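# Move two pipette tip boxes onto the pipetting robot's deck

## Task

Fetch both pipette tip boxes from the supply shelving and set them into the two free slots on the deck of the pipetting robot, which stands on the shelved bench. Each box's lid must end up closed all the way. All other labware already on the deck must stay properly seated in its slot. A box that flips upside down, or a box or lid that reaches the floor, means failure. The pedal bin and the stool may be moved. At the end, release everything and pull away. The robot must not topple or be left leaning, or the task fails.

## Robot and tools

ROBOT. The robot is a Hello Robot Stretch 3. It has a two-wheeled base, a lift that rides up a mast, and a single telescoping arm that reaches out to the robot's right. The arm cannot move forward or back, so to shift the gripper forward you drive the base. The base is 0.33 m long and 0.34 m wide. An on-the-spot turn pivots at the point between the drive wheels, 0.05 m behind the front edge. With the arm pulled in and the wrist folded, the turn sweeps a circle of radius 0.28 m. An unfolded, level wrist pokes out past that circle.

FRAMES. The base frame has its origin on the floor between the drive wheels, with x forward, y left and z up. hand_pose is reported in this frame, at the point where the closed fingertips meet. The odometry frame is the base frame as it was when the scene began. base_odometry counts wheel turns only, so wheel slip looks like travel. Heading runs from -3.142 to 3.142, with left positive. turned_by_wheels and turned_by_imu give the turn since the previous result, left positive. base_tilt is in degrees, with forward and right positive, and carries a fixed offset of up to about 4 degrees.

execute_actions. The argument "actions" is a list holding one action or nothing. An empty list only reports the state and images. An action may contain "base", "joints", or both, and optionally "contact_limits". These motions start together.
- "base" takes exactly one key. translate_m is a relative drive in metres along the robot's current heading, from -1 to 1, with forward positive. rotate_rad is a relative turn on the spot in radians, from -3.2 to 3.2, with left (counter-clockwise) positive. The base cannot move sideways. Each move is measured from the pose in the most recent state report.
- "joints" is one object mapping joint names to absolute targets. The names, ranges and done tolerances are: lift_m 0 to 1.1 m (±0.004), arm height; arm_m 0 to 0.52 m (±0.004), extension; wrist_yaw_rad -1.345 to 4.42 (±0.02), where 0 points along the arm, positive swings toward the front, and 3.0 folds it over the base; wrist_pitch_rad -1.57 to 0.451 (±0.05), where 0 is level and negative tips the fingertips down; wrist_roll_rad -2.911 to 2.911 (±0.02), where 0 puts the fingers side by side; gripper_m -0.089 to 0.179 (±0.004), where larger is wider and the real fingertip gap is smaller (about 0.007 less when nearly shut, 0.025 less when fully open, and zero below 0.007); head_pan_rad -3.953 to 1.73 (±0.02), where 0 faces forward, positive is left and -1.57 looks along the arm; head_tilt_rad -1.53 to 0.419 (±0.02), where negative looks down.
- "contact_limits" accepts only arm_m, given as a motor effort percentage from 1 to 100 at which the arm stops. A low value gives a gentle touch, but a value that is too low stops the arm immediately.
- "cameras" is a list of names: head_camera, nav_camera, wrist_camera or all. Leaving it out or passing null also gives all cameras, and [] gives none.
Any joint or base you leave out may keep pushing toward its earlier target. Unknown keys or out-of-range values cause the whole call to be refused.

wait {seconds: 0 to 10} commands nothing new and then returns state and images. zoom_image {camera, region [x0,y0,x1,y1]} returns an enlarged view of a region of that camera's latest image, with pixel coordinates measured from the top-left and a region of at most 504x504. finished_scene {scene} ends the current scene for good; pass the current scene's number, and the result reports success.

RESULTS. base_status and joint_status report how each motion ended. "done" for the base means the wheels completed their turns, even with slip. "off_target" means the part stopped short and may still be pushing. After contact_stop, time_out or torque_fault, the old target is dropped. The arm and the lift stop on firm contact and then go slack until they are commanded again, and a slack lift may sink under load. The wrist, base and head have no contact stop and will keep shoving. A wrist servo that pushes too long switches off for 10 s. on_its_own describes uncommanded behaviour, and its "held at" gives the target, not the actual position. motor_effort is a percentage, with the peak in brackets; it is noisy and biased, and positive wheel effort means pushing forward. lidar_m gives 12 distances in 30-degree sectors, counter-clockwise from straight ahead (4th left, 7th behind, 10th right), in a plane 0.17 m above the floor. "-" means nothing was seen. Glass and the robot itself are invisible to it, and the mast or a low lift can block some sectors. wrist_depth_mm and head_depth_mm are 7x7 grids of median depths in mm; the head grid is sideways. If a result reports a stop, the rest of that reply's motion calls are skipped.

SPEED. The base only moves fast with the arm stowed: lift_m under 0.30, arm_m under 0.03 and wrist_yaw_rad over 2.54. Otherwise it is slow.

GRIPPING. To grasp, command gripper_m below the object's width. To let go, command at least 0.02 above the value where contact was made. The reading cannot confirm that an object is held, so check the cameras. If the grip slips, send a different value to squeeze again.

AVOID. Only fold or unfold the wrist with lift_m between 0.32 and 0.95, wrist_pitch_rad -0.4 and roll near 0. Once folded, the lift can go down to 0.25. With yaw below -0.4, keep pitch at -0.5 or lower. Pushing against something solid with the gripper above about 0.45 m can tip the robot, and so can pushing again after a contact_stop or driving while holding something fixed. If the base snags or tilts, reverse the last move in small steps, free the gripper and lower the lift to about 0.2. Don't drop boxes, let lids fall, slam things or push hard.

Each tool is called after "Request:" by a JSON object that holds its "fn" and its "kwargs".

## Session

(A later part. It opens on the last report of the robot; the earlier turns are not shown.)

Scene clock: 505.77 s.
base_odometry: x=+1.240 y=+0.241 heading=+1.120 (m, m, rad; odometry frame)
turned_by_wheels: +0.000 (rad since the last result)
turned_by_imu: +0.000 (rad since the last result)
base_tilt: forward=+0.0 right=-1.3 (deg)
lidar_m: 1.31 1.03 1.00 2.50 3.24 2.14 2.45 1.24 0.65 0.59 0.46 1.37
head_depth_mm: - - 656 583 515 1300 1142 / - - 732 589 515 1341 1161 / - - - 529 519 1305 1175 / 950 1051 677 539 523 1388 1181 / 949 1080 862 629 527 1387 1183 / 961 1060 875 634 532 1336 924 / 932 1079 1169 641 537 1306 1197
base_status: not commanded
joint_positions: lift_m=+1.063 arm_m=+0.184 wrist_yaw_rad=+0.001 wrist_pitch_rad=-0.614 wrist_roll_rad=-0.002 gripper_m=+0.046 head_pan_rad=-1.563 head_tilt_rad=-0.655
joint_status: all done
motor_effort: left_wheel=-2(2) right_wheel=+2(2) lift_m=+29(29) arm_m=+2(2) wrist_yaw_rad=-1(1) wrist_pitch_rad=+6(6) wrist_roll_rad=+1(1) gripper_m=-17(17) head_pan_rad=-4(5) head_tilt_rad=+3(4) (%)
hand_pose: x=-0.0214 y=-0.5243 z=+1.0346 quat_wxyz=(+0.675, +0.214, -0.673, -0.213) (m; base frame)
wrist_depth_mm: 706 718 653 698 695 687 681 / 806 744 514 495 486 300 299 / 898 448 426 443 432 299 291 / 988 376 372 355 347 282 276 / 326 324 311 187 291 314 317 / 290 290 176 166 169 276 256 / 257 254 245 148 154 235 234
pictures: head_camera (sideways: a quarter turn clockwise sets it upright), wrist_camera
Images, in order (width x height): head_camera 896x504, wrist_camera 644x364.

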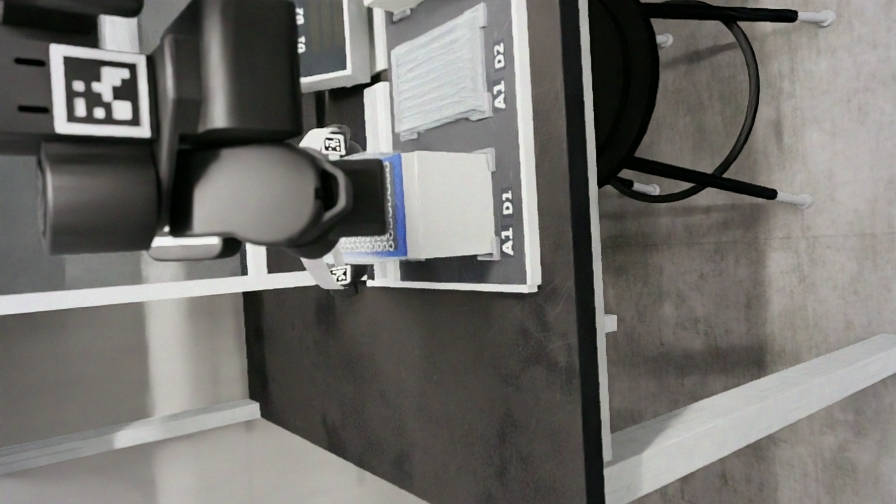

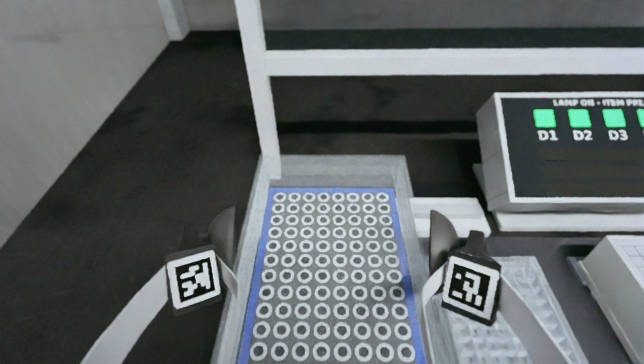

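Request:
{"fn": "execute_actions", "kwargs": {"actions": [{"joints":{"lift_m":1.046}}], "cameras": ["head_camera","wrist_camera"]}}

Request:
{"fn": "zoom_image", "kwargs": {"camera": "head_camera", "region": [300,120,480,300]}}

Scene clock: 510.90 s.
base_odometry: x=+1.240 y=+0.241 heading=+1.120 (m, m, rad; odometry frame)
turned_by_wheels: +0.000 (rad since the last result)
turned_by_imu: +0.000 (rad since the last result)
base_tilt: forward=+0.0 right=-1.3 (deg)
lidar_m: 1.31 1.03 1.00 2.49 3.24 2.15 2.45 1.24 0.65 0.59 0.46 1.36
head_depth_mm: - 1093 659 582 514 1293 1145 / - - 676 588 514 1332 1164 / 953 - - 531 519 1309 1169 / 960 1048 703 540 524 1386 1174 / 949 1086 859 628 527 1391 1188 / 965 1058 871 635 532 1334 929 / 930 1070 1177 644 536 1322 1208
base_status: not commanded
joint_positions: lift_m=+1.046 arm_m=+0.184 wrist_yaw_rad=+0.001 wrist_pitch_rad=-0.610 wrist_roll_rad=-0.002 gripper_m=+0.046 head_pan_rad=-1.563 head_tilt_rad=-0.655
joint_status: all done
motor_effort: left_wheel=-2(2) right_wheel=+2(2) lift_m=+28(29) arm_m=+2(2) wrist_yaw_rad=-1(1) wrist_pitch_rad=+5(7) wrist_roll_rad=+1(1) gripper_m=-16(17) head_pan_rad=-5(4) head_tilt_rad=+3(3) (%)
hand_pose: x=-0.0214 y=-0.5249 z=+1.0184 quat_wxyz=(+0.675, +0.213, -0.673, -0.212) (m; base frame)
wrist_depth_mm: 710 687 641 658 656 653 655 / 782 536 493 488 480 474 287 / 860 413 401 416 413 284 276 / 373 353 352 195 331 291 269 / 308 306 279 168 178 284 285 / 270 274 152 149 152 257 246 / 241 241 218 132 135 220 225
pictures: head_camera (sideways: a quarter turn clockwise sets it upright), wrist_camera
Images, in order (width x height): head_camera 896x504, wrist_camera 644x364.

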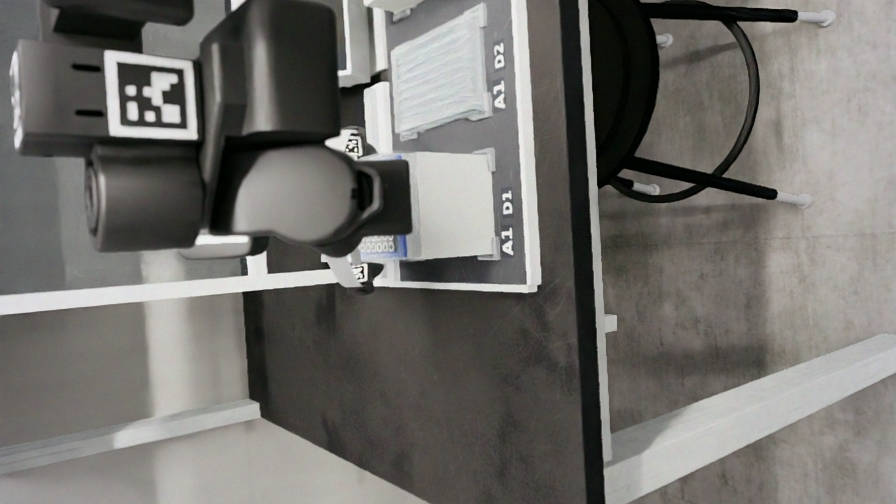

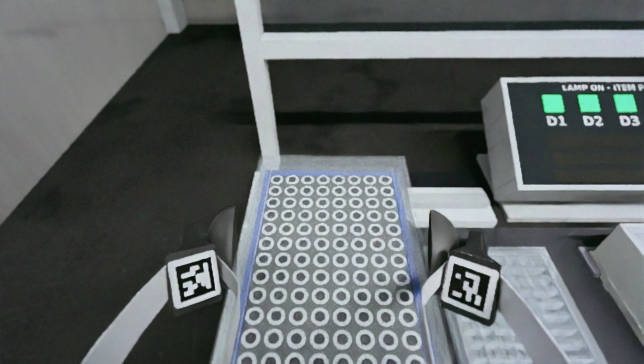

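Region (300, 120, 480, 300) of head_camera's 896x504 image, scaled by 2.800, with more detail than that image has.

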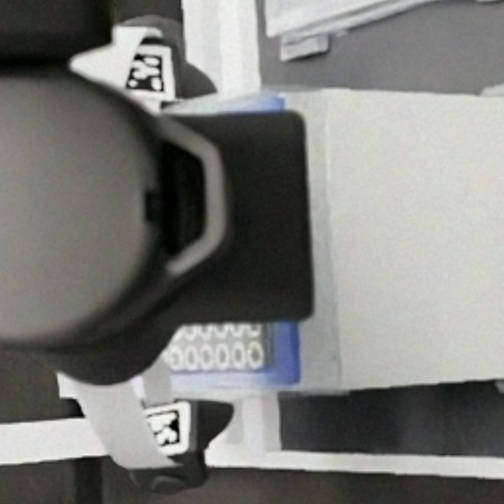

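Request:
{"fn": "execute_actions", "kwargs": {"actions": [{"joints":{"gripper_m":0.15}}], "cameras": []}}

Request:
{"fn": "execute_actions", "kwargs": {"actions": [{"joints":{"lift_m":1.09,"arm_m":0.0}}], "cameras": ["wrist_camera"]}}

Request:
{"fn": "execute_actions", "kwargs": {"actions": [{"base":{"rotate_rad":-0.733},"joints":{"wrist_pitch_rad":-0.79}}], "cameras": []}}

Request:
{"fn": "execute_actions", "kwargs": {"actions": [{"base":{"translate_m":-1.0},"joints":{"head_tilt_rad":-0.9}}], "cameras": []}}

Request:
{"fn": "execute_actions", "kwargs": {"actions": [{"base":{"translate_m":-1.0},"joints":{"lift_m":0.7,"wrist_yaw_rad":0.45}}], "cameras": []}}

Request:
{"fn": "execute_actions", "kwargs": {"actions": [{"base":{"rotate_rad":-0.858}}], "cameras": []}}

Request:
{"fn": "execute_actions", "kwargs": {"actions": [{"base":{"translate_m":-0.12},"joints":{"arm_m":0.3},"contact_limits":{"arm_m":10}}], "cameras": ["head_camera","wrist_camera"]}}

Scene clock: 531.40 s.
base_odometry: x=+1.240 y=+0.241 heading=+1.120 (m, m, rad; odometry frame)
turned_by_wheels: +0.000 (rad since the last result)
turned_by_imu: -0.001 (rad since the last result)
base_tilt: forward=+0.0 right=-1.3 (deg)
lidar_m: 1.30 1.03 1.00 2.51 3.24 2.15 2.45 1.24 0.65 0.59 0.46 1.37
head_depth_mm: - 1085 656 581 515 1290 1149 / - - - 587 513 1333 1159 / 954 - - 531 519 1314 1163 / 954 1049 690 542 524 1390 1180 / 952 1078 900 627 527 1392 1179 / 960 1061 873 634 531 1344 931 / 932 1072 1171 643 537 1310 1198
base_status: not commanded
joint_positions: lift_m=+1.046 arm_m=+0.184 wrist_yaw_rad=+0.001 wrist_pitch_rad=-0.610 wrist_roll_rad=-0.002 gripper_m=+0.150 head_pan_rad=-1.563 head_tilt_rad=-0.655
joint_status: all done
motor_effort: left_wheel=-2(2) right_wheel=+2(2) lift_m=+29(29) arm_m=+2(2) wrist_yaw_rad=-1(1) wrist_pitch_rad=+5(5) wrist_roll_rad=+0(1) gripper_m=+0(87) head_pan_rad=-5(4) head_tilt_rad=+4(3) (%)
hand_pose: x=-0.0213 y=-0.5249 z=+1.0183 quat_wxyz=(+0.675, +0.213, -0.673, -0.212) (m; base frame)
wrist_depth_mm: 724 691 629 657 646 650 654 / 784 551 489 490 499 485 288 / 877 417 405 419 412 283 277 / 364 352 347 194 312 292 269 / 306 319 296 167 271 291 284 / 269 - 257 148 154 251 244 / 241 240 223 132 135 226 220
pictures: none
No camera images: the call's "cameras" was empty. Leave "cameras" out to get every camera's image.

Scene clock: 533.97 s.
base_odometry: x=+1.240 y=+0.241 heading=+1.120 (m, m, rad; odometry frame)
turned_by_wheels: +0.000 (rad since the last result)
turned_by_imu: +0.000 (rad since the last result)
base_tilt: forward=+0.0 right=-1.3 (deg)
lidar_m: 1.31 1.03 1.00 2.50 3.23 2.14 2.45 1.24 0.64 0.59 0.46 1.36
head_depth_mm: - - - - - 1260 1148 / - - - - - 1299 1160 / - - - - - 1304 1165 / 966 1044 686 541 546 1393 1168 / 950 1081 859 653 527 1398 1189 / 963 1061 870 636 532 1335 927 / 930 1072 1170 642 537 1306 1196
base_status: not commanded
joint_positions: lift_m=+1.090 arm_m=+0.003 wrist_yaw_rad=+0.001 wrist_pitch_rad=-0.611 wrist_roll_rad=-0.002 gripper_m=+0.150 head_pan_rad=-1.563 head_tilt_rad=-0.655
joint_status: all done
joint sent to its limit — the command would take arm_m past its lower limit, so that joint was sent only as far as its limit.
motor_effort: left_wheel=-2(2) right_wheel=+2(2) lift_m=+43(43) arm_m=-4(6) wrist_yaw_rad=-1(2) wrist_pitch_rad=+5(5) wrist_roll_rad=+1(0) gripper_m=+0(0) head_pan_rad=-5(4) head_tilt_rad=+3(3) (%)
hand_pose: x=-0.0213 y=-0.3442 z=+1.0617 quat_wxyz=(+0.675, +0.214, -0.673, -0.213) (m; base frame)
wrist_depth_mm: 858 871 768 674 695 441 658 / - 960 602 596 574 433 438 / - 508 491 305 460 420 415 / - 417 409 293 391 370 330 / 380 372 358 329 334 337 327 / 324 - 314 310 312 314 308 / - 445 - - - - -
pictures: wrist_camera
Images, in order (width x height): wrist_camera 644x364.

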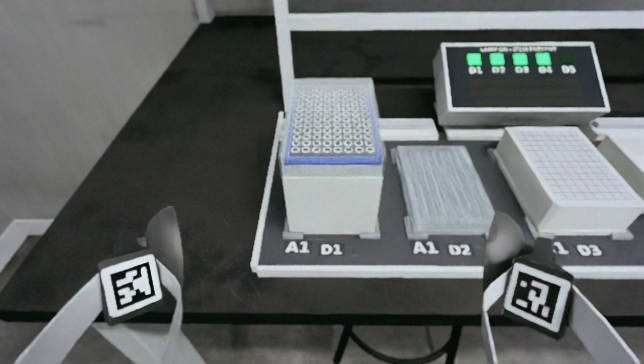

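Scene clock: 536.07 s.
base_odometry: x=+1.240 y=+0.241 heading=+0.387 (m, m, rad; odometry frame)
turned_by_wheels: -0.733 (rad since the last result)
turned_by_imu: -0.722 (rad since the last result)
base_tilt: forward=+0.0 right=-1.3 (deg)
lidar_m: 1.38 1.30 1.31 1.00 1.49 3.13 2.61 2.14 1.24 0.65 0.59 0.46
head_depth_mm: - - - - - 1298 1157 / - - - - - 1299 1166 / - - - - - 1314 1166 / 1311 1250 816 626 1614 1385 1178 / 1210 1281 832 593 981 1359 1189 / 1117 1201 723 588 534 1335 1170 / 1057 1130 686 620 503 921 1176
base_status: done
joint_positions: lift_m=+1.090 arm_m=+0.003 wrist_yaw_rad=+0.001 wrist_pitch_rad=-0.797 wrist_roll_rad=-0.002 gripper_m=+0.150 head_pan_rad=-1.563 head_tilt_rad=-0.655
joint_status: all done
motor_effort: left_wheel=+4(10) right_wheel=-5(9) lift_m=+42(42) arm_m=-4(4) wrist_yaw_rad=-2(1) wrist_pitch_rad=+4(7) wrist_roll_rad=+1(0) gripper_m=+1(0) head_pan_rad=-4(5) head_tilt_rad=+4(3) (%)
hand_pose: x=-0.0214 y=-0.3100 z=+1.0283 quat_wxyz=(+0.653, +0.275, -0.650, -0.274) (m; base frame)
wrist_depth_mm: 389 401 449 448 481 951 - / 397 385 361 406 - - - / 360 358 360 408 - - - / 320 328 351 - - - - / 295 309 907 - - - - / 283 - - - - - - / - - - - - - -
pictures: none
No camera images: the call's "cameras" was empty. Leave "cameras" out to get every camera's image.

Scene clock: 547.00 s.
base_odometry: x=+0.314 y=-0.136 heading=+0.387 (m, m, rad; odometry frame)
turned_by_wheels: +0.000 (rad since the last result)
turned_by_imu: -0.003 (rad since the last result)
base_tilt: forward=+0.0 right=-1.3 (deg)
lidar_m: 1.44 1.43 1.43 1.68 2.46 2.46 1.60 1.26 1.74 2.04 1.16 1.27
head_depth_mm: - - - - 1382 1212 1083 / - - - - 1391 1224 1109 / - - - - 1410 1235 1120 / 2117 2318 2095 1660 1411 1235 1109 / 2065 2318 2054 1655 1434 1252 1112 / 1922 2147 2002 1637 1442 1256 1116 / 1726 1871 1967 1692 1455 1261 1119
base_status: done
joint_positions: lift_m=+1.090 arm_m=+0.003 wrist_yaw_rad=+0.001 wrist_pitch_rad=-0.797 wrist_roll_rad=-0.002 gripper_m=+0.150 head_pan_rad=-1.563 head_tilt_rad=-0.889
joint_status: all done
motor_effort: left_wheel=+4(6) right_wheel=-4(11) lift_m=+42(42) arm_m=-4(4) wrist_yaw_rad=-1(2) wrist_pitch_rad=+3(3) wrist_roll_rad=+1(1) gripper_m=+1(0) head_pan_rad=-5(4) head_tilt_rad=-8(32) (%)
hand_pose: x=-0.0214 y=-0.3100 z=+1.0283 quat_wxyz=(+0.653, +0.275, -0.650, -0.274) (m; base frame)
wrist_depth_mm: - - - - - - - / - - - - - - - / - - - - - - - / - - - - - - - / - - - - - - - / - - - - - - - / - - - - - - -
pictures: none
No camera images: the call's "cameras" was empty. Leave "cameras" out to get every camera's image.

Scene clock: 558.40 s.
base_odometry: x=-0.612 y=-0.513 heading=+0.387 (m, m, rad; odometry frame)
turned_by_wheels: +0.000 (rad since the last result)
turned_by_imu: -0.003 (rad since the last result)
base_tilt: forward=+0.0 right=-1.3 (deg)
lidar_m: 2.44 2.15 2.15 2.03 1.87 1.90 0.62 0.70 0.77 0.73 2.12 1.77
head_depth_mm: 682 584 1118 939 1262 - - / 694 842 1075 975 1321 - 1089 / 648 775 936 1104 1347 1272 - / 1249 1510 1823 1607 1421 1221 1111 / 1426 1732 1939 1665 1420 1233 1100 / 1637 2003 2026 1679 1451 1259 1110 / 1861 2328 2057 1694 1433 1260 1124
base_status: done
joint_positions: lift_m=+0.700 arm_m=+0.003 wrist_yaw_rad=+0.448 wrist_pitch_rad=-0.798 wrist_roll_rad=-0.002 gripper_m=+0.150 head_pan_rad=-1.563 head_tilt_rad=-0.889
joint_status: all done
motor_effort: left_wheel=+4(6) right_wheel=-4(10) lift_m=+30(37) arm_m=-3(4) wrist_yaw_rad=+3(3) wrist_pitch_rad=+4(4) wrist_roll_rad=+1(1) gripper_m=+0(0) head_pan_rad=-5(5) head_tilt_rad=-8(8) (%)
hand_pose: x=+0.0483 y=-0.2939 z=+0.6385 quat_wxyz=(+0.697, +0.413, -0.573, -0.123) (m; base frame)
wrist_depth_mm: - - - - - - 443 / - - - - - 537 404 / - - - - - 640 615 / 993 942 930 963 909 792 816 / 870 893 883 855 851 776 755 / 806 - 791 791 763 758 686 / 748 721 721 734 721 690 637
pictures: none
No camera images: the call's "cameras" was empty. Leave "cameras" out to get every camera's image.

Scene clock: 560.70 s.
base_odometry: x=-0.612 y=-0.513 heading=-0.471 (m, m, rad; odometry frame)
turned_by_wheels: -0.858 (rad since the last result)
turned_by_imu: -0.845 (rad since the last result)
base_tilt: forward=+0.0 right=-1.3 (deg)
lidar_m: 1.77 2.19 2.43 2.15 2.21 1.86 1.79 1.47 0.62 0.71 0.74 0.73
head_depth_mm: 690 563 930 903 1174 - - / 701 570 1110 950 1281 - 1090 / 736 558 1117 938 1297 1278 - / 719 559 1119 964 1311 1218 1112 / 727 569 1113 973 1318 1240 1108 / 778 577 1118 984 1293 1249 1114 / 588 584 1123 988 1274 1253 1118
base_status: done
joint_positions: lift_m=+0.700 arm_m=+0.003 wrist_yaw_rad=+0.448 wrist_pitch_rad=-0.798 wrist_roll_rad=-0.002 gripper_m=+0.150 head_pan_rad=-1.563 head_tilt_rad=-0.889
joint_status: not commanded
motor_effort: left_wheel=+4(9) right_wheel=-5(9) lift_m=+29(30) arm_m=-3(3) wrist_yaw_rad=+3(3) wrist_pitch_rad=+4(4) wrist_roll_rad=+1(1) gripper_m=+0(1) head_pan_rad=-5(4) head_tilt_rad=-8(7) (%)
hand_pose: x=+0.0484 y=-0.2939 z=+0.6385 quat_wxyz=(+0.697, +0.413, -0.573, -0.123) (m; base frame)
wrist_depth_mm: - 498 478 465 464 442 373 / - 629 700 416 403 397 392 / - - 877 945 396 360 345 / 949 933 845 884 851 839 342 / 874 881 826 795 778 745 636 / 809 - 771 817 737 704 534 / 711 750 722 717 708 705 672
pictures: none
No camera images: the call's "cameras" was empty. Leave "cameras" out to get every camera's image.

Scene clock: 564.10 s.
base_odometry: x=-0.719 y=-0.459 heading=-0.471 (m, m, rad; odometry frame)
turned_by_wheels: +0.000 (rad since the last result)
turned_by_imu: +0.000 (rad since the last result)
base_tilt: forward=+0.0 right=-1.3 (deg)
lidar_m: 1.89 2.52 2.25 2.14 2.20 1.74 1.67 1.48 0.57 0.68 0.82 0.83
head_depth_mm: 540 552 665 1510 1408 - - / 691 569 827 - 1162 1210 1111 / 698 574 1140 914 1295 1232 1123 / 750 561 1128 925 1300 1241 1109 / 763 570 1124 975 1311 1244 1104 / 707 576 1115 983 1324 1243 1117 / 785 584 1123 992 1307 1260 1119
base_status: done
joint_positions: lift_m=+0.700 arm_m=+0.300 wrist_yaw_rad=+0.449 wrist_pitch_rad=-0.799 wrist_roll_rad=-0.002 gripper_m=+0.150 head_pan_rad=-1.563 head_tilt_rad=-0.889
joint_status: all done
motor_effort: left_wheel=+4(5) right_wheel=-5(10) lift_m=+30(30) arm_m=+2(1) wrist_yaw_rad=+2(3) wrist_pitch_rad=+4(4) wrist_roll_rad=+1(1) gripper_m=+0(0) head_pan_rad=-5(4) head_tilt_rad=-8(7) (%)
contact_limits: arm_m 10 (drawing in: default 21, maximum 33; extending or still: default 26, maximum 43)
hand_pose: x=+0.0485 y=-0.5903 z=+0.6385 quat_wxyz=(+0.697, +0.413, -0.573, -0.123) (m; base frame)
wrist_depth_mm: 489 465 472 461 451 415 381 / 415 408 404 402 304 394 392 / 366 362 359 355 265 353 347 / 325 325 321 311 248 312 312 / 296 295 287 288 280 287 283 / 787 - 263 262 262 258 257 / 738 740 245 241 241 237 235
pictures: head_camera (sideways: a quarter turn clockwise sets it upright), wrist_camera
Images, in order (width x height): head_camera 896x504, wrist_camera 644x364.

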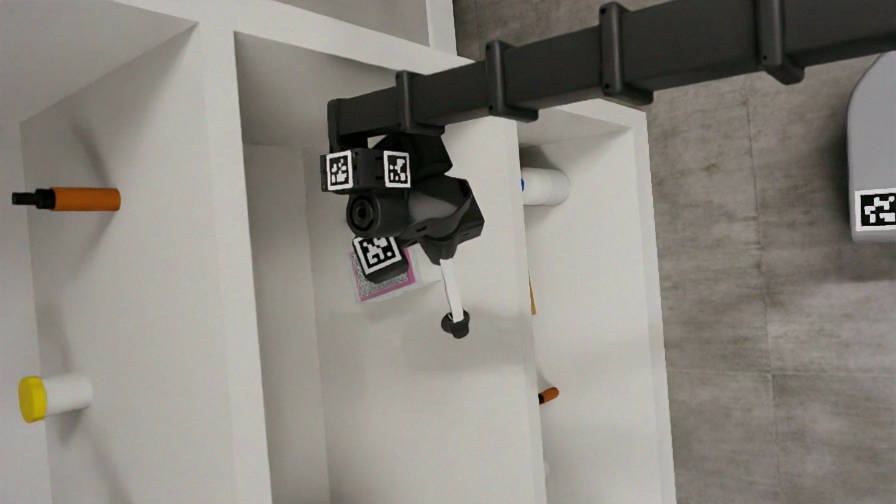

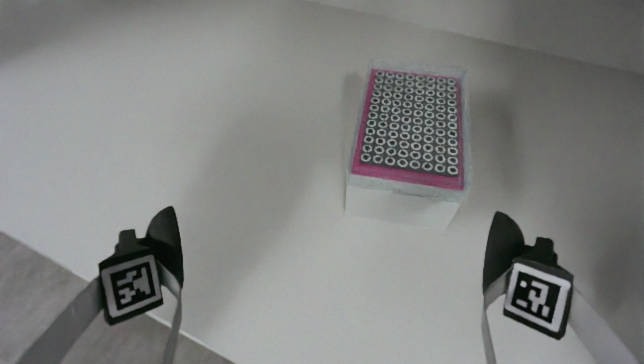

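Request:
{"fn": "execute_actions", "kwargs": {"actions": [{"base":{"translate_m":0.025},"joints":{"arm_m":0.433,"wrist_yaw_rad":0.25},"contact_limits":{"arm_m":10}}], "cameras": []}}

Request:
{"fn": "execute_actions", "kwargs": {"actions": [{"joints":{"lift_m":0.66}}], "cameras": ["wrist_camera"]}}

Scene clock: 574.63 s.
base_odometry: x=-0.697 y=-0.470 heading=-0.470 (m, m, rad; odometry frame)
turned_by_wheels: +0.000 (rad since the last result)
turned_by_imu: -0.001 (rad since the last result)
base_tilt: forward=+0.0 right=-1.3 (deg)
lidar_m: 1.86 2.46 2.25 2.14 2.19 1.77 1.70 1.48 0.58 0.68 0.89 0.80
head_depth_mm: 604 559 678 1464 1416 - - / 721 567 866 922 1268 1220 1107 / 703 557 - 958 1293 1232 1122 / 748 562 1125 947 1295 1233 1111 / 758 569 1119 972 1308 1242 1113 / 709 575 1107 980 1314 1244 1111 / 788 584 1125 985 1301 1252 1120
base_status: done
joint_positions: lift_m=+0.700 arm_m=+0.433 wrist_yaw_rad=+0.251 wrist_pitch_rad=-0.799 wrist_roll_rad=-0.002 gripper_m=+0.150 head_pan_rad=-1.563 head_tilt_rad=-0.889
joint_status: all done
motor_effort: left_wheel=+4(8) right_wheel=-4(6) lift_m=+30(30) arm_m=+2(3) wrist_yaw_rad=-2(3) wrist_pitch_rad=+4(4) wrist_roll_rad=+1(1) gripper_m=+0(2) head_pan_rad=-5(4) head_tilt_rad=-7(7) (%)
contact_limits: arm_m 10 (drawing in: default 21, maximum 33; extending or still: default 26, maximum 43)
hand_pose: x=+0.0186 y=-0.7342 z=+0.6385 quat_wxyz=(+0.682, +0.355, -0.611, -0.191) (m; base frame)
wrist_depth_mm: 426 399 369 343 321 301 284 / 414 411 402 383 366 341 318 / 363 361 354 352 349 348 336 / 321 322 321 317 312 314 304 / 291 299 286 216 280 289 279 / 267 - 263 197 254 258 256 / 244 243 238 181 236 238 234
pictures: none
No camera images: the call's "cameras" was empty. Leave "cameras" out to get every camera's image.

Scene clock: 575.80 s.
base_odometry: x=-0.697 y=-0.470 heading=-0.471 (m, m, rad; odometry frame)
turned_by_wheels: +0.000 (rad since the last result)
turned_by_imu: +0.000 (rad since the last result)
base_tilt: forward=+0.0 right=-1.2 (deg)
lidar_m: 1.86 2.47 2.25 2.14 2.20 1.77 1.70 1.47 0.58 0.69 0.88 0.80
head_depth_mm: 604 557 676 859 1407 - - / 723 566 902 889 1274 1216 1107 / 707 574 - 957 1289 1230 1123 / 746 561 1122 941 1300 1240 1110 / 762 569 1117 968 1308 1246 1106 / 712 576 1111 980 1317 1247 1118 / 784 582 1124 989 1298 1264 1116
base_status: not commanded
joint_positions: lift_m=+0.660 arm_m=+0.433 wrist_yaw_rad=+0.251 wrist_pitch_rad=-0.799 wrist_roll_rad=-0.002 gripper_m=+0.150 head_pan_rad=-1.563 head_tilt_rad=-0.889
joint_status: all done
motor_effort: left_wheel=+4(4) right_wheel=-4(4) lift_m=+30(30) arm_m=+2(2) wrist_yaw_rad=-2(2) wrist_pitch_rad=+4(4) wrist_roll_rad=+1(1) gripper_m=+0(0) head_pan_rad=-4(4) head_tilt_rad=-8(7) (%)
hand_pose: x=+0.0186 y=-0.7342 z=+0.5985 quat_wxyz=(+0.682, +0.355, -0.611, -0.191) (m; base frame)
wrist_depth_mm: 399 381 367 340 320 302 286 / 349 348 343 340 337 329 314 / 305 303 301 299 298 295 292 / 272 271 267 191 261 265 262 / 247 251 239 171 234 243 236 / 223 - 215 157 211 217 219 / 206 205 199 145 149 200 198
pictures: wrist_camera
Images, in order (width x height): wrist_camera 644x364.

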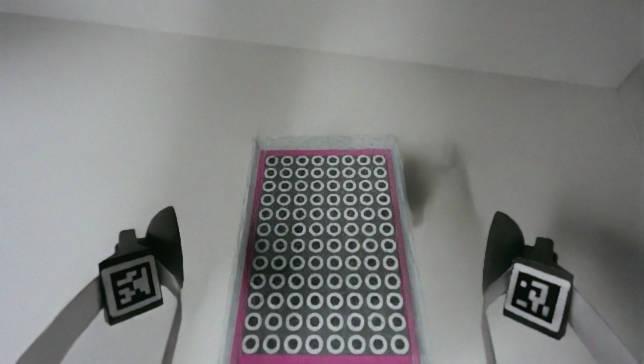

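Request:
{"fn": "execute_actions", "kwargs": {"actions": [{"base":{"translate_m":0.003},"joints":{"lift_m":0.645,"arm_m":0.438,"wrist_yaw_rad":0.26}}], "cameras": []}}

Request:
{"fn": "execute_actions", "kwargs": {"actions": [{"joints":{"gripper_m":0.05}}], "cameras": ["wrist_camera"]}}

Request:
{"fn": "execute_actions", "kwargs": {"actions": [{"joints":{"lift_m":0.685}}], "cameras": ["wrist_camera"]}}

Request:
{"fn": "execute_actions", "kwargs": {"actions": [{"base":{"translate_m":0.22},"joints":{"arm_m":0.34,"wrist_yaw_rad":0}}], "cameras": []}}

Request:
{"fn": "execute_actions", "kwargs": {"actions": [{"joints":{"lift_m":0.612}}], "cameras": ["wrist_camera"]}}

Request:
{"fn": "execute_actions", "kwargs": {"actions": [{"joints":{"gripper_m":0.145}}], "cameras": []}}

Request:
{"fn": "execute_actions", "kwargs": {"actions": [{"joints":{"lift_m":0.68}}], "cameras": []}}

Request:
{"fn": "execute_actions", "kwargs": {"actions": [{"base":{"translate_m":-0.22},"joints":{"arm_m":0.442,"wrist_yaw_rad":0.26}}], "cameras": []}}

Request:
{"fn": "execute_actions", "kwargs": {"actions": [{"joints":{"lift_m":0.631}}], "cameras": ["head_camera","wrist_camera"]}}

Scene clock: 594.70 s.
base_odometry: x=-0.694 y=-0.472 heading=-0.470 (m, m, rad; odometry frame)
turned_by_wheels: +0.000 (rad since the last result)
turned_by_imu: +0.000 (rad since the last result)
base_tilt: forward=+0.0 right=-1.3 (deg)
lidar_m: 1.86 2.46 2.26 2.15 2.20 1.77 1.70 1.48 0.58 0.69 0.81 0.80
head_depth_mm: 611 559 679 857 1383 1241 - / 724 568 922 - 1292 1214 1110 / 700 575 1119 955 1301 1231 1126 / 750 561 1126 945 1314 1239 1111 / 729 568 1117 970 1320 1243 1110 / 711 576 1111 979 1318 1242 1109 / 785 582 1123 988 1295 1252 1113
base_status: done
joint_positions: lift_m=+0.645 arm_m=+0.438 wrist_yaw_rad=+0.257 wrist_pitch_rad=-0.799 wrist_roll_rad=-0.002 gripper_m=+0.150 head_pan_rad=-1.563 head_tilt_rad=-0.889
joint_status: all done
motor_effort: left_wheel=+4(8) right_wheel=-4(6) lift_m=+30(30) arm_m=+2(2) wrist_yaw_rad=+3(4) wrist_pitch_rad=+4(4) wrist_roll_rad=+1(1) gripper_m=+1(0) head_pan_rad=-4(5) head_tilt_rad=-7(8) (%)
hand_pose: x=+0.0195 y=-0.7389 z=+0.5835 quat_wxyz=(+0.682, +0.357, -0.610, -0.189) (m; base frame)
wrist_depth_mm: 381 368 351 337 314 297 277 / 327 324 321 315 317 311 302 / 287 282 281 281 277 275 274 / 255 254 248 172 238 246 246 / 231 235 224 156 161 228 221 / 209 - 202 142 147 204 203 / 193 192 135 130 132 186 186
pictures: none
No camera images: the call's "cameras" was empty. Leave "cameras" out to get every camera's image.

Scene clock: 596.20 s.
base_odometry: x=-0.694 y=-0.472 heading=-0.470 (m, m, rad; odometry frame)
turned_by_wheels: +0.000 (rad since the last result)
turned_by_imu: +0.000 (rad since the last result)
base_tilt: forward=+0.0 right=-1.3 (deg)
lidar_m: 1.86 2.47 2.25 2.14 2.20 1.77 1.70 1.47 0.58 0.69 0.81 0.80
head_depth_mm: 613 559 680 858 1379 1233 - / 723 567 922 - 1287 1213 1111 / 697 573 1113 956 1291 1238 1119 / 751 561 1121 946 1306 1242 1111 / 729 570 1116 968 1320 1238 1102 / 713 576 1112 983 1323 1250 1107 / 785 583 1125 989 1303 1249 1115
base_status: not commanded
joint_positions: lift_m=+0.645 arm_m=+0.438 wrist_yaw_rad=+0.257 wrist_pitch_rad=-0.799 wrist_roll_rad=-0.002 gripper_m=+0.051 head_pan_rad=-1.563 head_tilt_rad=-0.889
joint_status: all done
motor_effort: left_wheel=+4(4) right_wheel=-5(4) lift_m=+29(29) arm_m=+1(2) wrist_yaw_rad=+3(3) wrist_pitch_rad=+4(4) wrist_roll_rad=+1(0) gripper_m=-16(95) head_pan_rad=-5(5) head_tilt_rad=-7(8) (%)
hand_pose: x=+0.0195 y=-0.7389 z=+0.5835 quat_wxyz=(+0.682, +0.357, -0.610, -0.189) (m; base frame)
wrist_depth_mm: 382 368 354 339 315 297 278 / 325 325 319 320 317 309 298 / 286 283 282 279 278 274 271 / 256 254 246 171 239 246 245 / 228 230 163 155 158 223 222 / 210 209 146 141 144 207 202 / 192 191 135 130 132 186 186
pictures: wrist_camera
Images, in order (width x height): wrist_camera 644x364.

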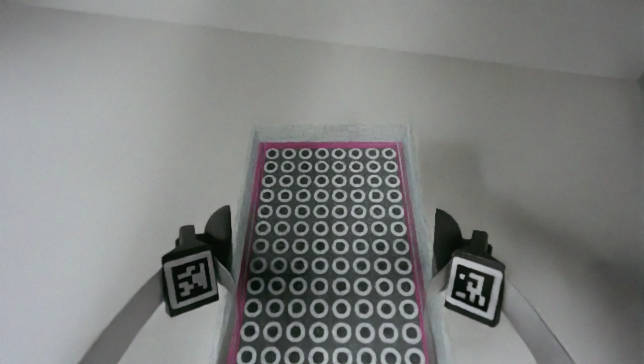

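Scene clock: 597.37 s.
base_odometry: x=-0.694 y=-0.472 heading=-0.470 (m, m, rad; odometry frame)
turned_by_wheels: +0.000 (rad since the last result)
turned_by_imu: +0.000 (rad since the last result)
base_tilt: forward=+0.0 right=-1.3 (deg)
lidar_m: 1.86 2.47 2.26 2.14 2.20 1.77 1.70 1.47 0.58 0.68 0.81 0.80
head_depth_mm: 610 561 679 859 1412 - - / 724 569 895 901 1273 1211 1111 / 699 572 - 962 1291 1226 1119 / 749 561 1111 944 1307 1235 1110 / 727 568 1113 973 1324 1249 1100 / 707 576 1111 980 1321 1247 1114 / 784 583 1128 985 1307 1247 1120
base_status: not commanded
joint_positions: lift_m=+0.685 arm_m=+0.438 wrist_yaw_rad=+0.257 wrist_pitch_rad=-0.800 wrist_roll_rad=-0.002 gripper_m=+0.051 head_pan_rad=-1.563 head_tilt_rad=-0.889
joint_status: all done
motor_effort: left_wheel=+4(4) right_wheel=-4(4) lift_m=+42(44) arm_m=+2(2) wrist_yaw_rad=+3(3) wrist_pitch_rad=+5(4) wrist_roll_rad=+1(1) gripper_m=-15(16) head_pan_rad=-5(4) head_tilt_rad=-7(8) (%)
hand_pose: x=+0.0195 y=-0.7387 z=+0.6230 quat_wxyz=(+0.682, +0.357, -0.609, -0.189) (m; base frame)
wrist_depth_mm: 422 392 364 336 316 293 279 / 389 384 381 374 351 336 314 / 342 338 335 332 329 328 320 / 305 299 302 225 296 294 291 / 274 270 271 197 258 267 267 / 250 251 239 182 187 244 241 / 231 227 224 167 217 223 221
pictures: wrist_camera
Images, in order (width x height): wrist_camera 644x364.

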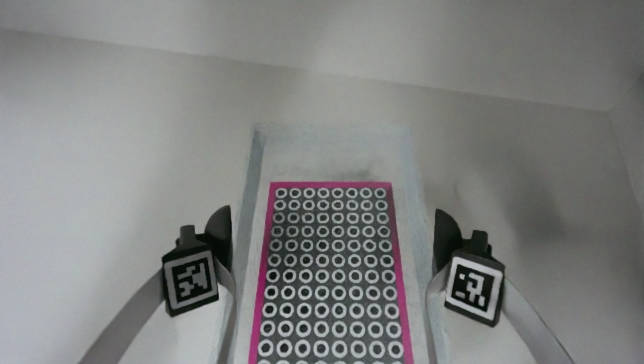

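Scene clock: 600.97 s.
base_odometry: x=-0.498 y=-0.571 heading=-0.470 (m, m, rad; odometry frame)
turned_by_wheels: +0.000 (rad since the last result)
turned_by_imu: +0.000 (rad since the last result)
base_tilt: forward=+0.0 right=-1.3 (deg)
lidar_m: 1.65 2.31 2.35 2.15 2.21 1.99 1.92 1.46 0.69 0.74 0.65 1.37
head_depth_mm: 712 561 1109 939 1274 - - / 726 567 1126 - 1290 1217 1110 / 688 555 1128 917 1299 1227 1122 / 750 559 1117 945 1303 1236 1111 / 594 568 1102 976 1309 1243 1106 / 772 577 1115 977 1291 1255 1111 / 781 583 1090 979 1043 1262 1115
base_status: done
joint_positions: lift_m=+0.685 arm_m=+0.340 wrist_yaw_rad=+0.002 wrist_pitch_rad=-0.800 wrist_roll_rad=-0.002 gripper_m=+0.051 head_pan_rad=-1.563 head_tilt_rad=-0.889
joint_status: all done
motor_effort: left_wheel=+3(8) right_wheel=-4(6) lift_m=+42(43) arm_m=-4(0) wrist_yaw_rad=-3(5) wrist_pitch_rad=+5(5) wrist_roll_rad=+1(1) gripper_m=-16(16) head_pan_rad=-4(5) head_tilt_rad=-7(7) (%)
hand_pose: x=-0.0213 y=-0.6465 z=+0.6229 quat_wxyz=(+0.652, +0.276, -0.650, -0.275) (m; base frame)
wrist_depth_mm: 413 416 414 405 407 412 405 / 390 386 380 377 378 372 371 / 341 340 335 330 330 256 239 / 302 303 299 302 297 261 216 / 272 274 276 269 268 257 213 / 250 248 244 244 244 243 242 / 230 229 228 225 225 222 222
pictures: none
No camera images: the call's "cameras" was empty. Leave "cameras" out to get every camera's image.

Scene clock: 602.47 s.
base_odometry: x=-0.498 y=-0.571 heading=-0.470 (m, m, rad; odometry frame)
turned_by_wheels: +0.000 (rad since the last result)
turned_by_imu: +0.000 (rad since the last result)
base_tilt: forward=+0.0 right=-1.3 (deg)
lidar_m: 1.65 2.32 2.34 2.16 2.21 2.00 1.92 1.46 0.69 0.75 0.65 1.37
head_depth_mm: 717 560 1114 940 1255 1220 - / 723 567 1111 934 1261 1213 1105 / 690 554 1116 - 1299 1231 1127 / 745 560 1122 946 1306 1239 1113 / 594 570 1108 971 1316 1237 1103 / 776 575 1105 974 1280 1243 1118 / 781 583 1089 973 1042 1248 1119
base_status: not commanded
joint_positions: lift_m=+0.612 arm_m=+0.340 wrist_yaw_rad=+0.002 wrist_pitch_rad=-0.800 wrist_roll_rad=-0.002 gripper_m=+0.051 head_pan_rad=-1.563 head_tilt_rad=-0.889
joint_status: all done
motor_effort: left_wheel=+3(4) right_wheel=-4(4) lift_m=+30(37) arm_m=-4(4) wrist_yaw_rad=-3(2) wrist_pitch_rad=+5(5) wrist_roll_rad=+1(1) gripper_m=-16(16) head_pan_rad=-5(4) head_tilt_rad=-7(7) (%)
hand_pose: x=-0.0213 y=-0.6464 z=+0.5503 quat_wxyz=(+0.652, +0.277, -0.650, -0.275) (m; base frame)
wrist_depth_mm: 318 316 314 313 306 295 192 / 275 272 269 267 264 238 176 / 240 238 238 235 234 227 180 / 214 214 211 212 207 207 186 / 194 193 194 190 189 188 182 / 176 177 171 174 173 175 171 / 162 161 160 160 158 157 157
pictures: wrist_camera
Images, in order (width x height): wrist_camera 644x364.

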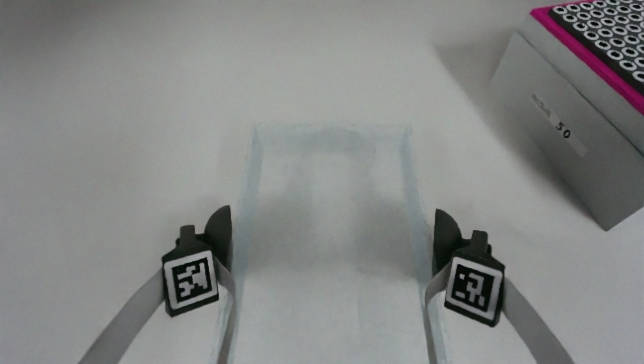

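Scene clock: 603.90 s.
base_odometry: x=-0.498 y=-0.571 heading=-0.470 (m, m, rad; odometry frame)
turned_by_wheels: +0.000 (rad since the last result)
turned_by_imu: +0.000 (rad since the last result)
base_tilt: forward=+0.0 right=-1.3 (deg)
lidar_m: 1.64 2.32 2.35 2.15 2.21 2.00 1.92 1.46 0.69 0.74 0.65 1.36
head_depth_mm: 715 562 1118 940 1253 1221 - / 723 565 1106 929 1266 1214 1111 / 688 555 1117 - 1295 1233 1125 / 749 559 1119 942 1295 1231 1107 / 596 568 1111 972 1312 1238 1103 / 770 577 1117 980 1284 1239 1108 / 781 583 1086 973 1042 1258 1117
base_status: not commanded
joint_positions: lift_m=+0.612 arm_m=+0.340 wrist_yaw_rad=+0.002 wrist_pitch_rad=-0.800 wrist_roll_rad=-0.002 gripper_m=+0.145 head_pan_rad=-1.563 head_tilt_rad=-0.889
joint_status: all done
motor_effort: left_wheel=+4(4) right_wheel=-5(5) lift_m=+29(30) arm_m=-4(4) wrist_yaw_rad=-2(3) wrist_pitch_rad=+5(5) wrist_roll_rad=+1(0) gripper_m=+0(88) head_pan_rad=-5(4) head_tilt_rad=-7(7) (%)
hand_pose: x=-0.0213 y=-0.6464 z=+0.5503 quat_wxyz=(+0.652, +0.277, -0.650, -0.275) (m; base frame)
wrist_depth_mm: 317 316 312 311 305 296 190 / 274 272 270 269 265 239 177 / 241 241 236 237 235 226 180 / 214 213 211 209 209 207 186 / 194 197 193 190 189 192 184 / 175 - 175 173 173 - 170 / - 160 160 160 159 156 157
pictures: none
No camera images: the call's "cameras" was empty. Leave "cameras" out to get every camera's image.

Scene clock: 605.37 s.
base_odometry: x=-0.498 y=-0.571 heading=-0.470 (m, m, rad; odometry frame)
turned_by_wheels: +0.000 (rad since the last result)
turned_by_imu: +0.000 (rad since the last result)
base_tilt: forward=+0.0 right=-1.3 (deg)
lidar_m: 1.65 2.32 2.34 2.15 2.21 2.00 1.92 1.46 0.69 0.75 0.65 1.37
head_depth_mm: 715 562 1111 941 1269 - - / 726 566 1131 - 1293 1221 1106 / 688 556 1128 918 1296 1229 1122 / 750 560 1119 943 1304 1241 1115 / 593 568 1113 971 1316 1245 1107 / 771 576 1107 981 1273 1245 1117 / 781 585 1084 975 1043 1267 1123
base_status: not commanded
joint_positions: lift_m=+0.680 arm_m=+0.340 wrist_yaw_rad=+0.002 wrist_pitch_rad=-0.800 wrist_roll_rad=-0.002 gripper_m=+0.145 head_pan_rad=-1.563 head_tilt_rad=-0.889
joint_status: all done
motor_effort: left_wheel=+4(3) right_wheel=-5(4) lift_m=+42(44) arm_m=-4(4) wrist_yaw_rad=-3(2) wrist_pitch_rad=+5(5) wrist_roll_rad=+1(1) gripper_m=+0(0) head_pan_rad=-5(5) head_tilt_rad=-8(7) (%)
hand_pose: x=-0.0213 y=-0.6464 z=+0.6179 quat_wxyz=(+0.652, +0.277, -0.650, -0.275) (m; base frame)
wrist_depth_mm: 415 412 405 404 413 408 405 / 384 375 374 372 366 364 359 / 334 330 330 323 323 254 235 / 296 293 294 293 290 261 211 / 268 273 267 263 263 257 211 / 245 - 243 241 240 - 237 / 226 224 224 223 220 214 219
pictures: none
No camera images: the call's "cameras" was empty. Leave "cameras" out to get every camera's image.

Scene clock: 608.97 s.
base_odometry: x=-0.694 y=-0.472 heading=-0.470 (m, m, rad; odometry frame)
turned_by_wheels: +0.000 (rad since the last result)
turned_by_imu: +0.000 (rad since the last result)
base_tilt: forward=+0.0 right=-1.2 (deg)
lidar_m: 1.86 2.47 2.26 2.14 2.19 1.77 1.70 1.47 0.58 0.69 0.81 0.80
head_depth_mm: 611 559 680 854 1414 - - / 724 567 903 - 1279 1224 1112 / 700 571 - 958 1290 1226 1122 / 751 560 1108 946 1315 1235 1111 / 728 568 1124 972 1303 1237 1103 / 714 575 1108 983 1325 1235 1115 / 785 583 1126 986 1308 1254 1117
base_status: done
joint_positions: lift_m=+0.680 arm_m=+0.442 wrist_yaw_rad=+0.258 wrist_pitch_rad=-0.800 wrist_roll_rad=-0.002 gripper_m=+0.145 head_pan_rad=-1.563 head_tilt_rad=-0.889
joint_status: all done
motor_effort: left_wheel=+4(4) right_wheel=-4(11) lift_m=+42(42) arm_m=+2(3) wrist_yaw_rad=+3(5) wrist_pitch_rad=+4(5) wrist_roll_rad=+1(1) gripper_m=+0(1) head_pan_rad=-5(4) head_tilt_rad=-7(8) (%)
hand_pose: x=+0.0196 y=-0.7426 z=+0.6179 quat_wxyz=(+0.682, +0.357, -0.609, -0.189) (m; base frame)
wrist_depth_mm: 411 386 359 335 315 292 275 / 378 376 370 362 348 331 305 / 333 331 327 326 324 319 310 / 297 295 291 218 288 286 284 / 266 273 262 193 259 265 260 / 244 - 238 175 230 - 239 / 225 223 219 162 212 216 217
pictures: none
No camera images: the call's "cameras" was empty. Leave "cameras" out to get every camera's image.

Scene clock: 610.23 s.
base_odometry: x=-0.694 y=-0.472 heading=-0.470 (m, m, rad; odometry frame)
turned_by_wheels: +0.000 (rad since the last result)
turned_by_imu: +0.000 (rad since the last result)
base_tilt: forward=+0.1 right=-1.3 (deg)
lidar_m: 1.86 2.47 2.25 2.14 2.20 1.77 1.70 1.47 0.58 0.69 0.81 0.80
head_depth_mm: 613 560 680 859 1391 1242 - / 724 567 929 890 1294 1213 1115 / 698 572 1136 938 1284 1232 1118 / 750 561 1120 939 1293 1237 1109 / 727 568 1118 970 1313 1238 1104 / 709 576 1115 977 1320 1247 1114 / 786 585 1126 986 1297 1254 1116
base_status: not commanded
joint_positions: lift_m=+0.631 arm_m=+0.442 wrist_yaw_rad=+0.258 wrist_pitch_rad=-0.800 wrist_roll_rad=-0.002 gripper_m=+0.145 head_pan_rad=-1.563 head_tilt_rad=-0.889
joint_status: all done
motor_effort: left_wheel=+3(3) right_wheel=-4(4) lift_m=+29(37) arm_m=+2(2) wrist_yaw_rad=+2(2) wrist_pitch_rad=+4(5) wrist_roll_rad=+0(0) gripper_m=+0(0) head_pan_rad=-4(5) head_tilt_rad=-8(8) (%)
hand_pose: x=+0.0196 y=-0.7426 z=+0.5693 quat_wxyz=(+0.682, +0.357, -0.609, -0.189) (m; base frame)
wrist_depth_mm: 356 346 340 327 311 292 274 / 306 301 296 295 294 288 287 / 266 264 262 179 257 256 255 / 236 237 230 155 161 231 228 / 215 217 204 140 145 212 208 / 195 - 133 128 129 - 189 / - 180 120 117 119 172 173
pictures: head_camera (sideways: a quarter turn clockwise sets it upright), wrist_camera
Images, in order (width x height): head_camera 896x504, wrist_camera 644x364.

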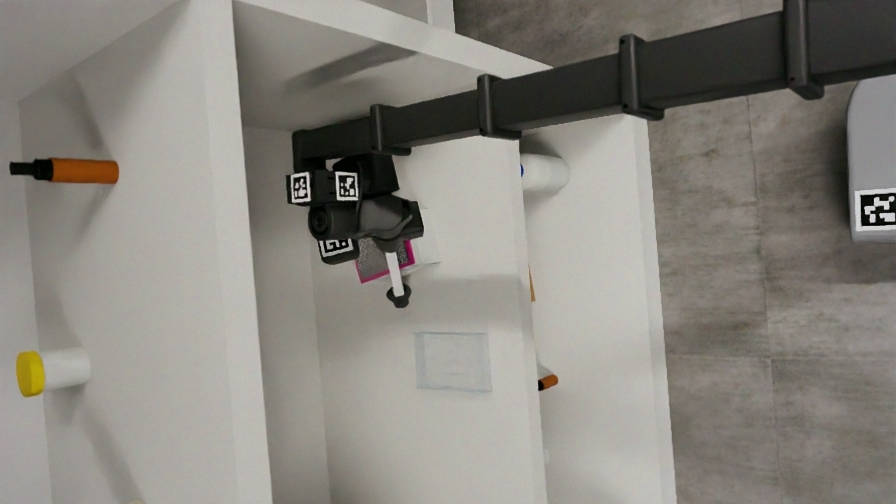

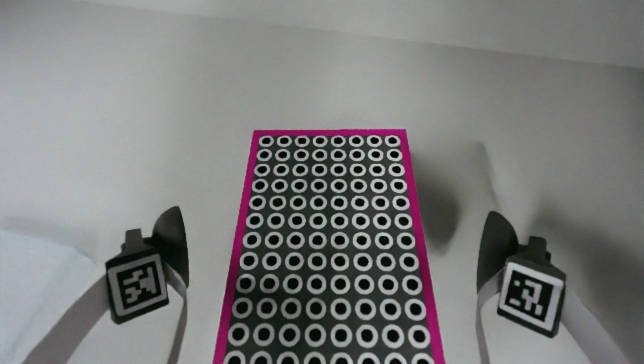

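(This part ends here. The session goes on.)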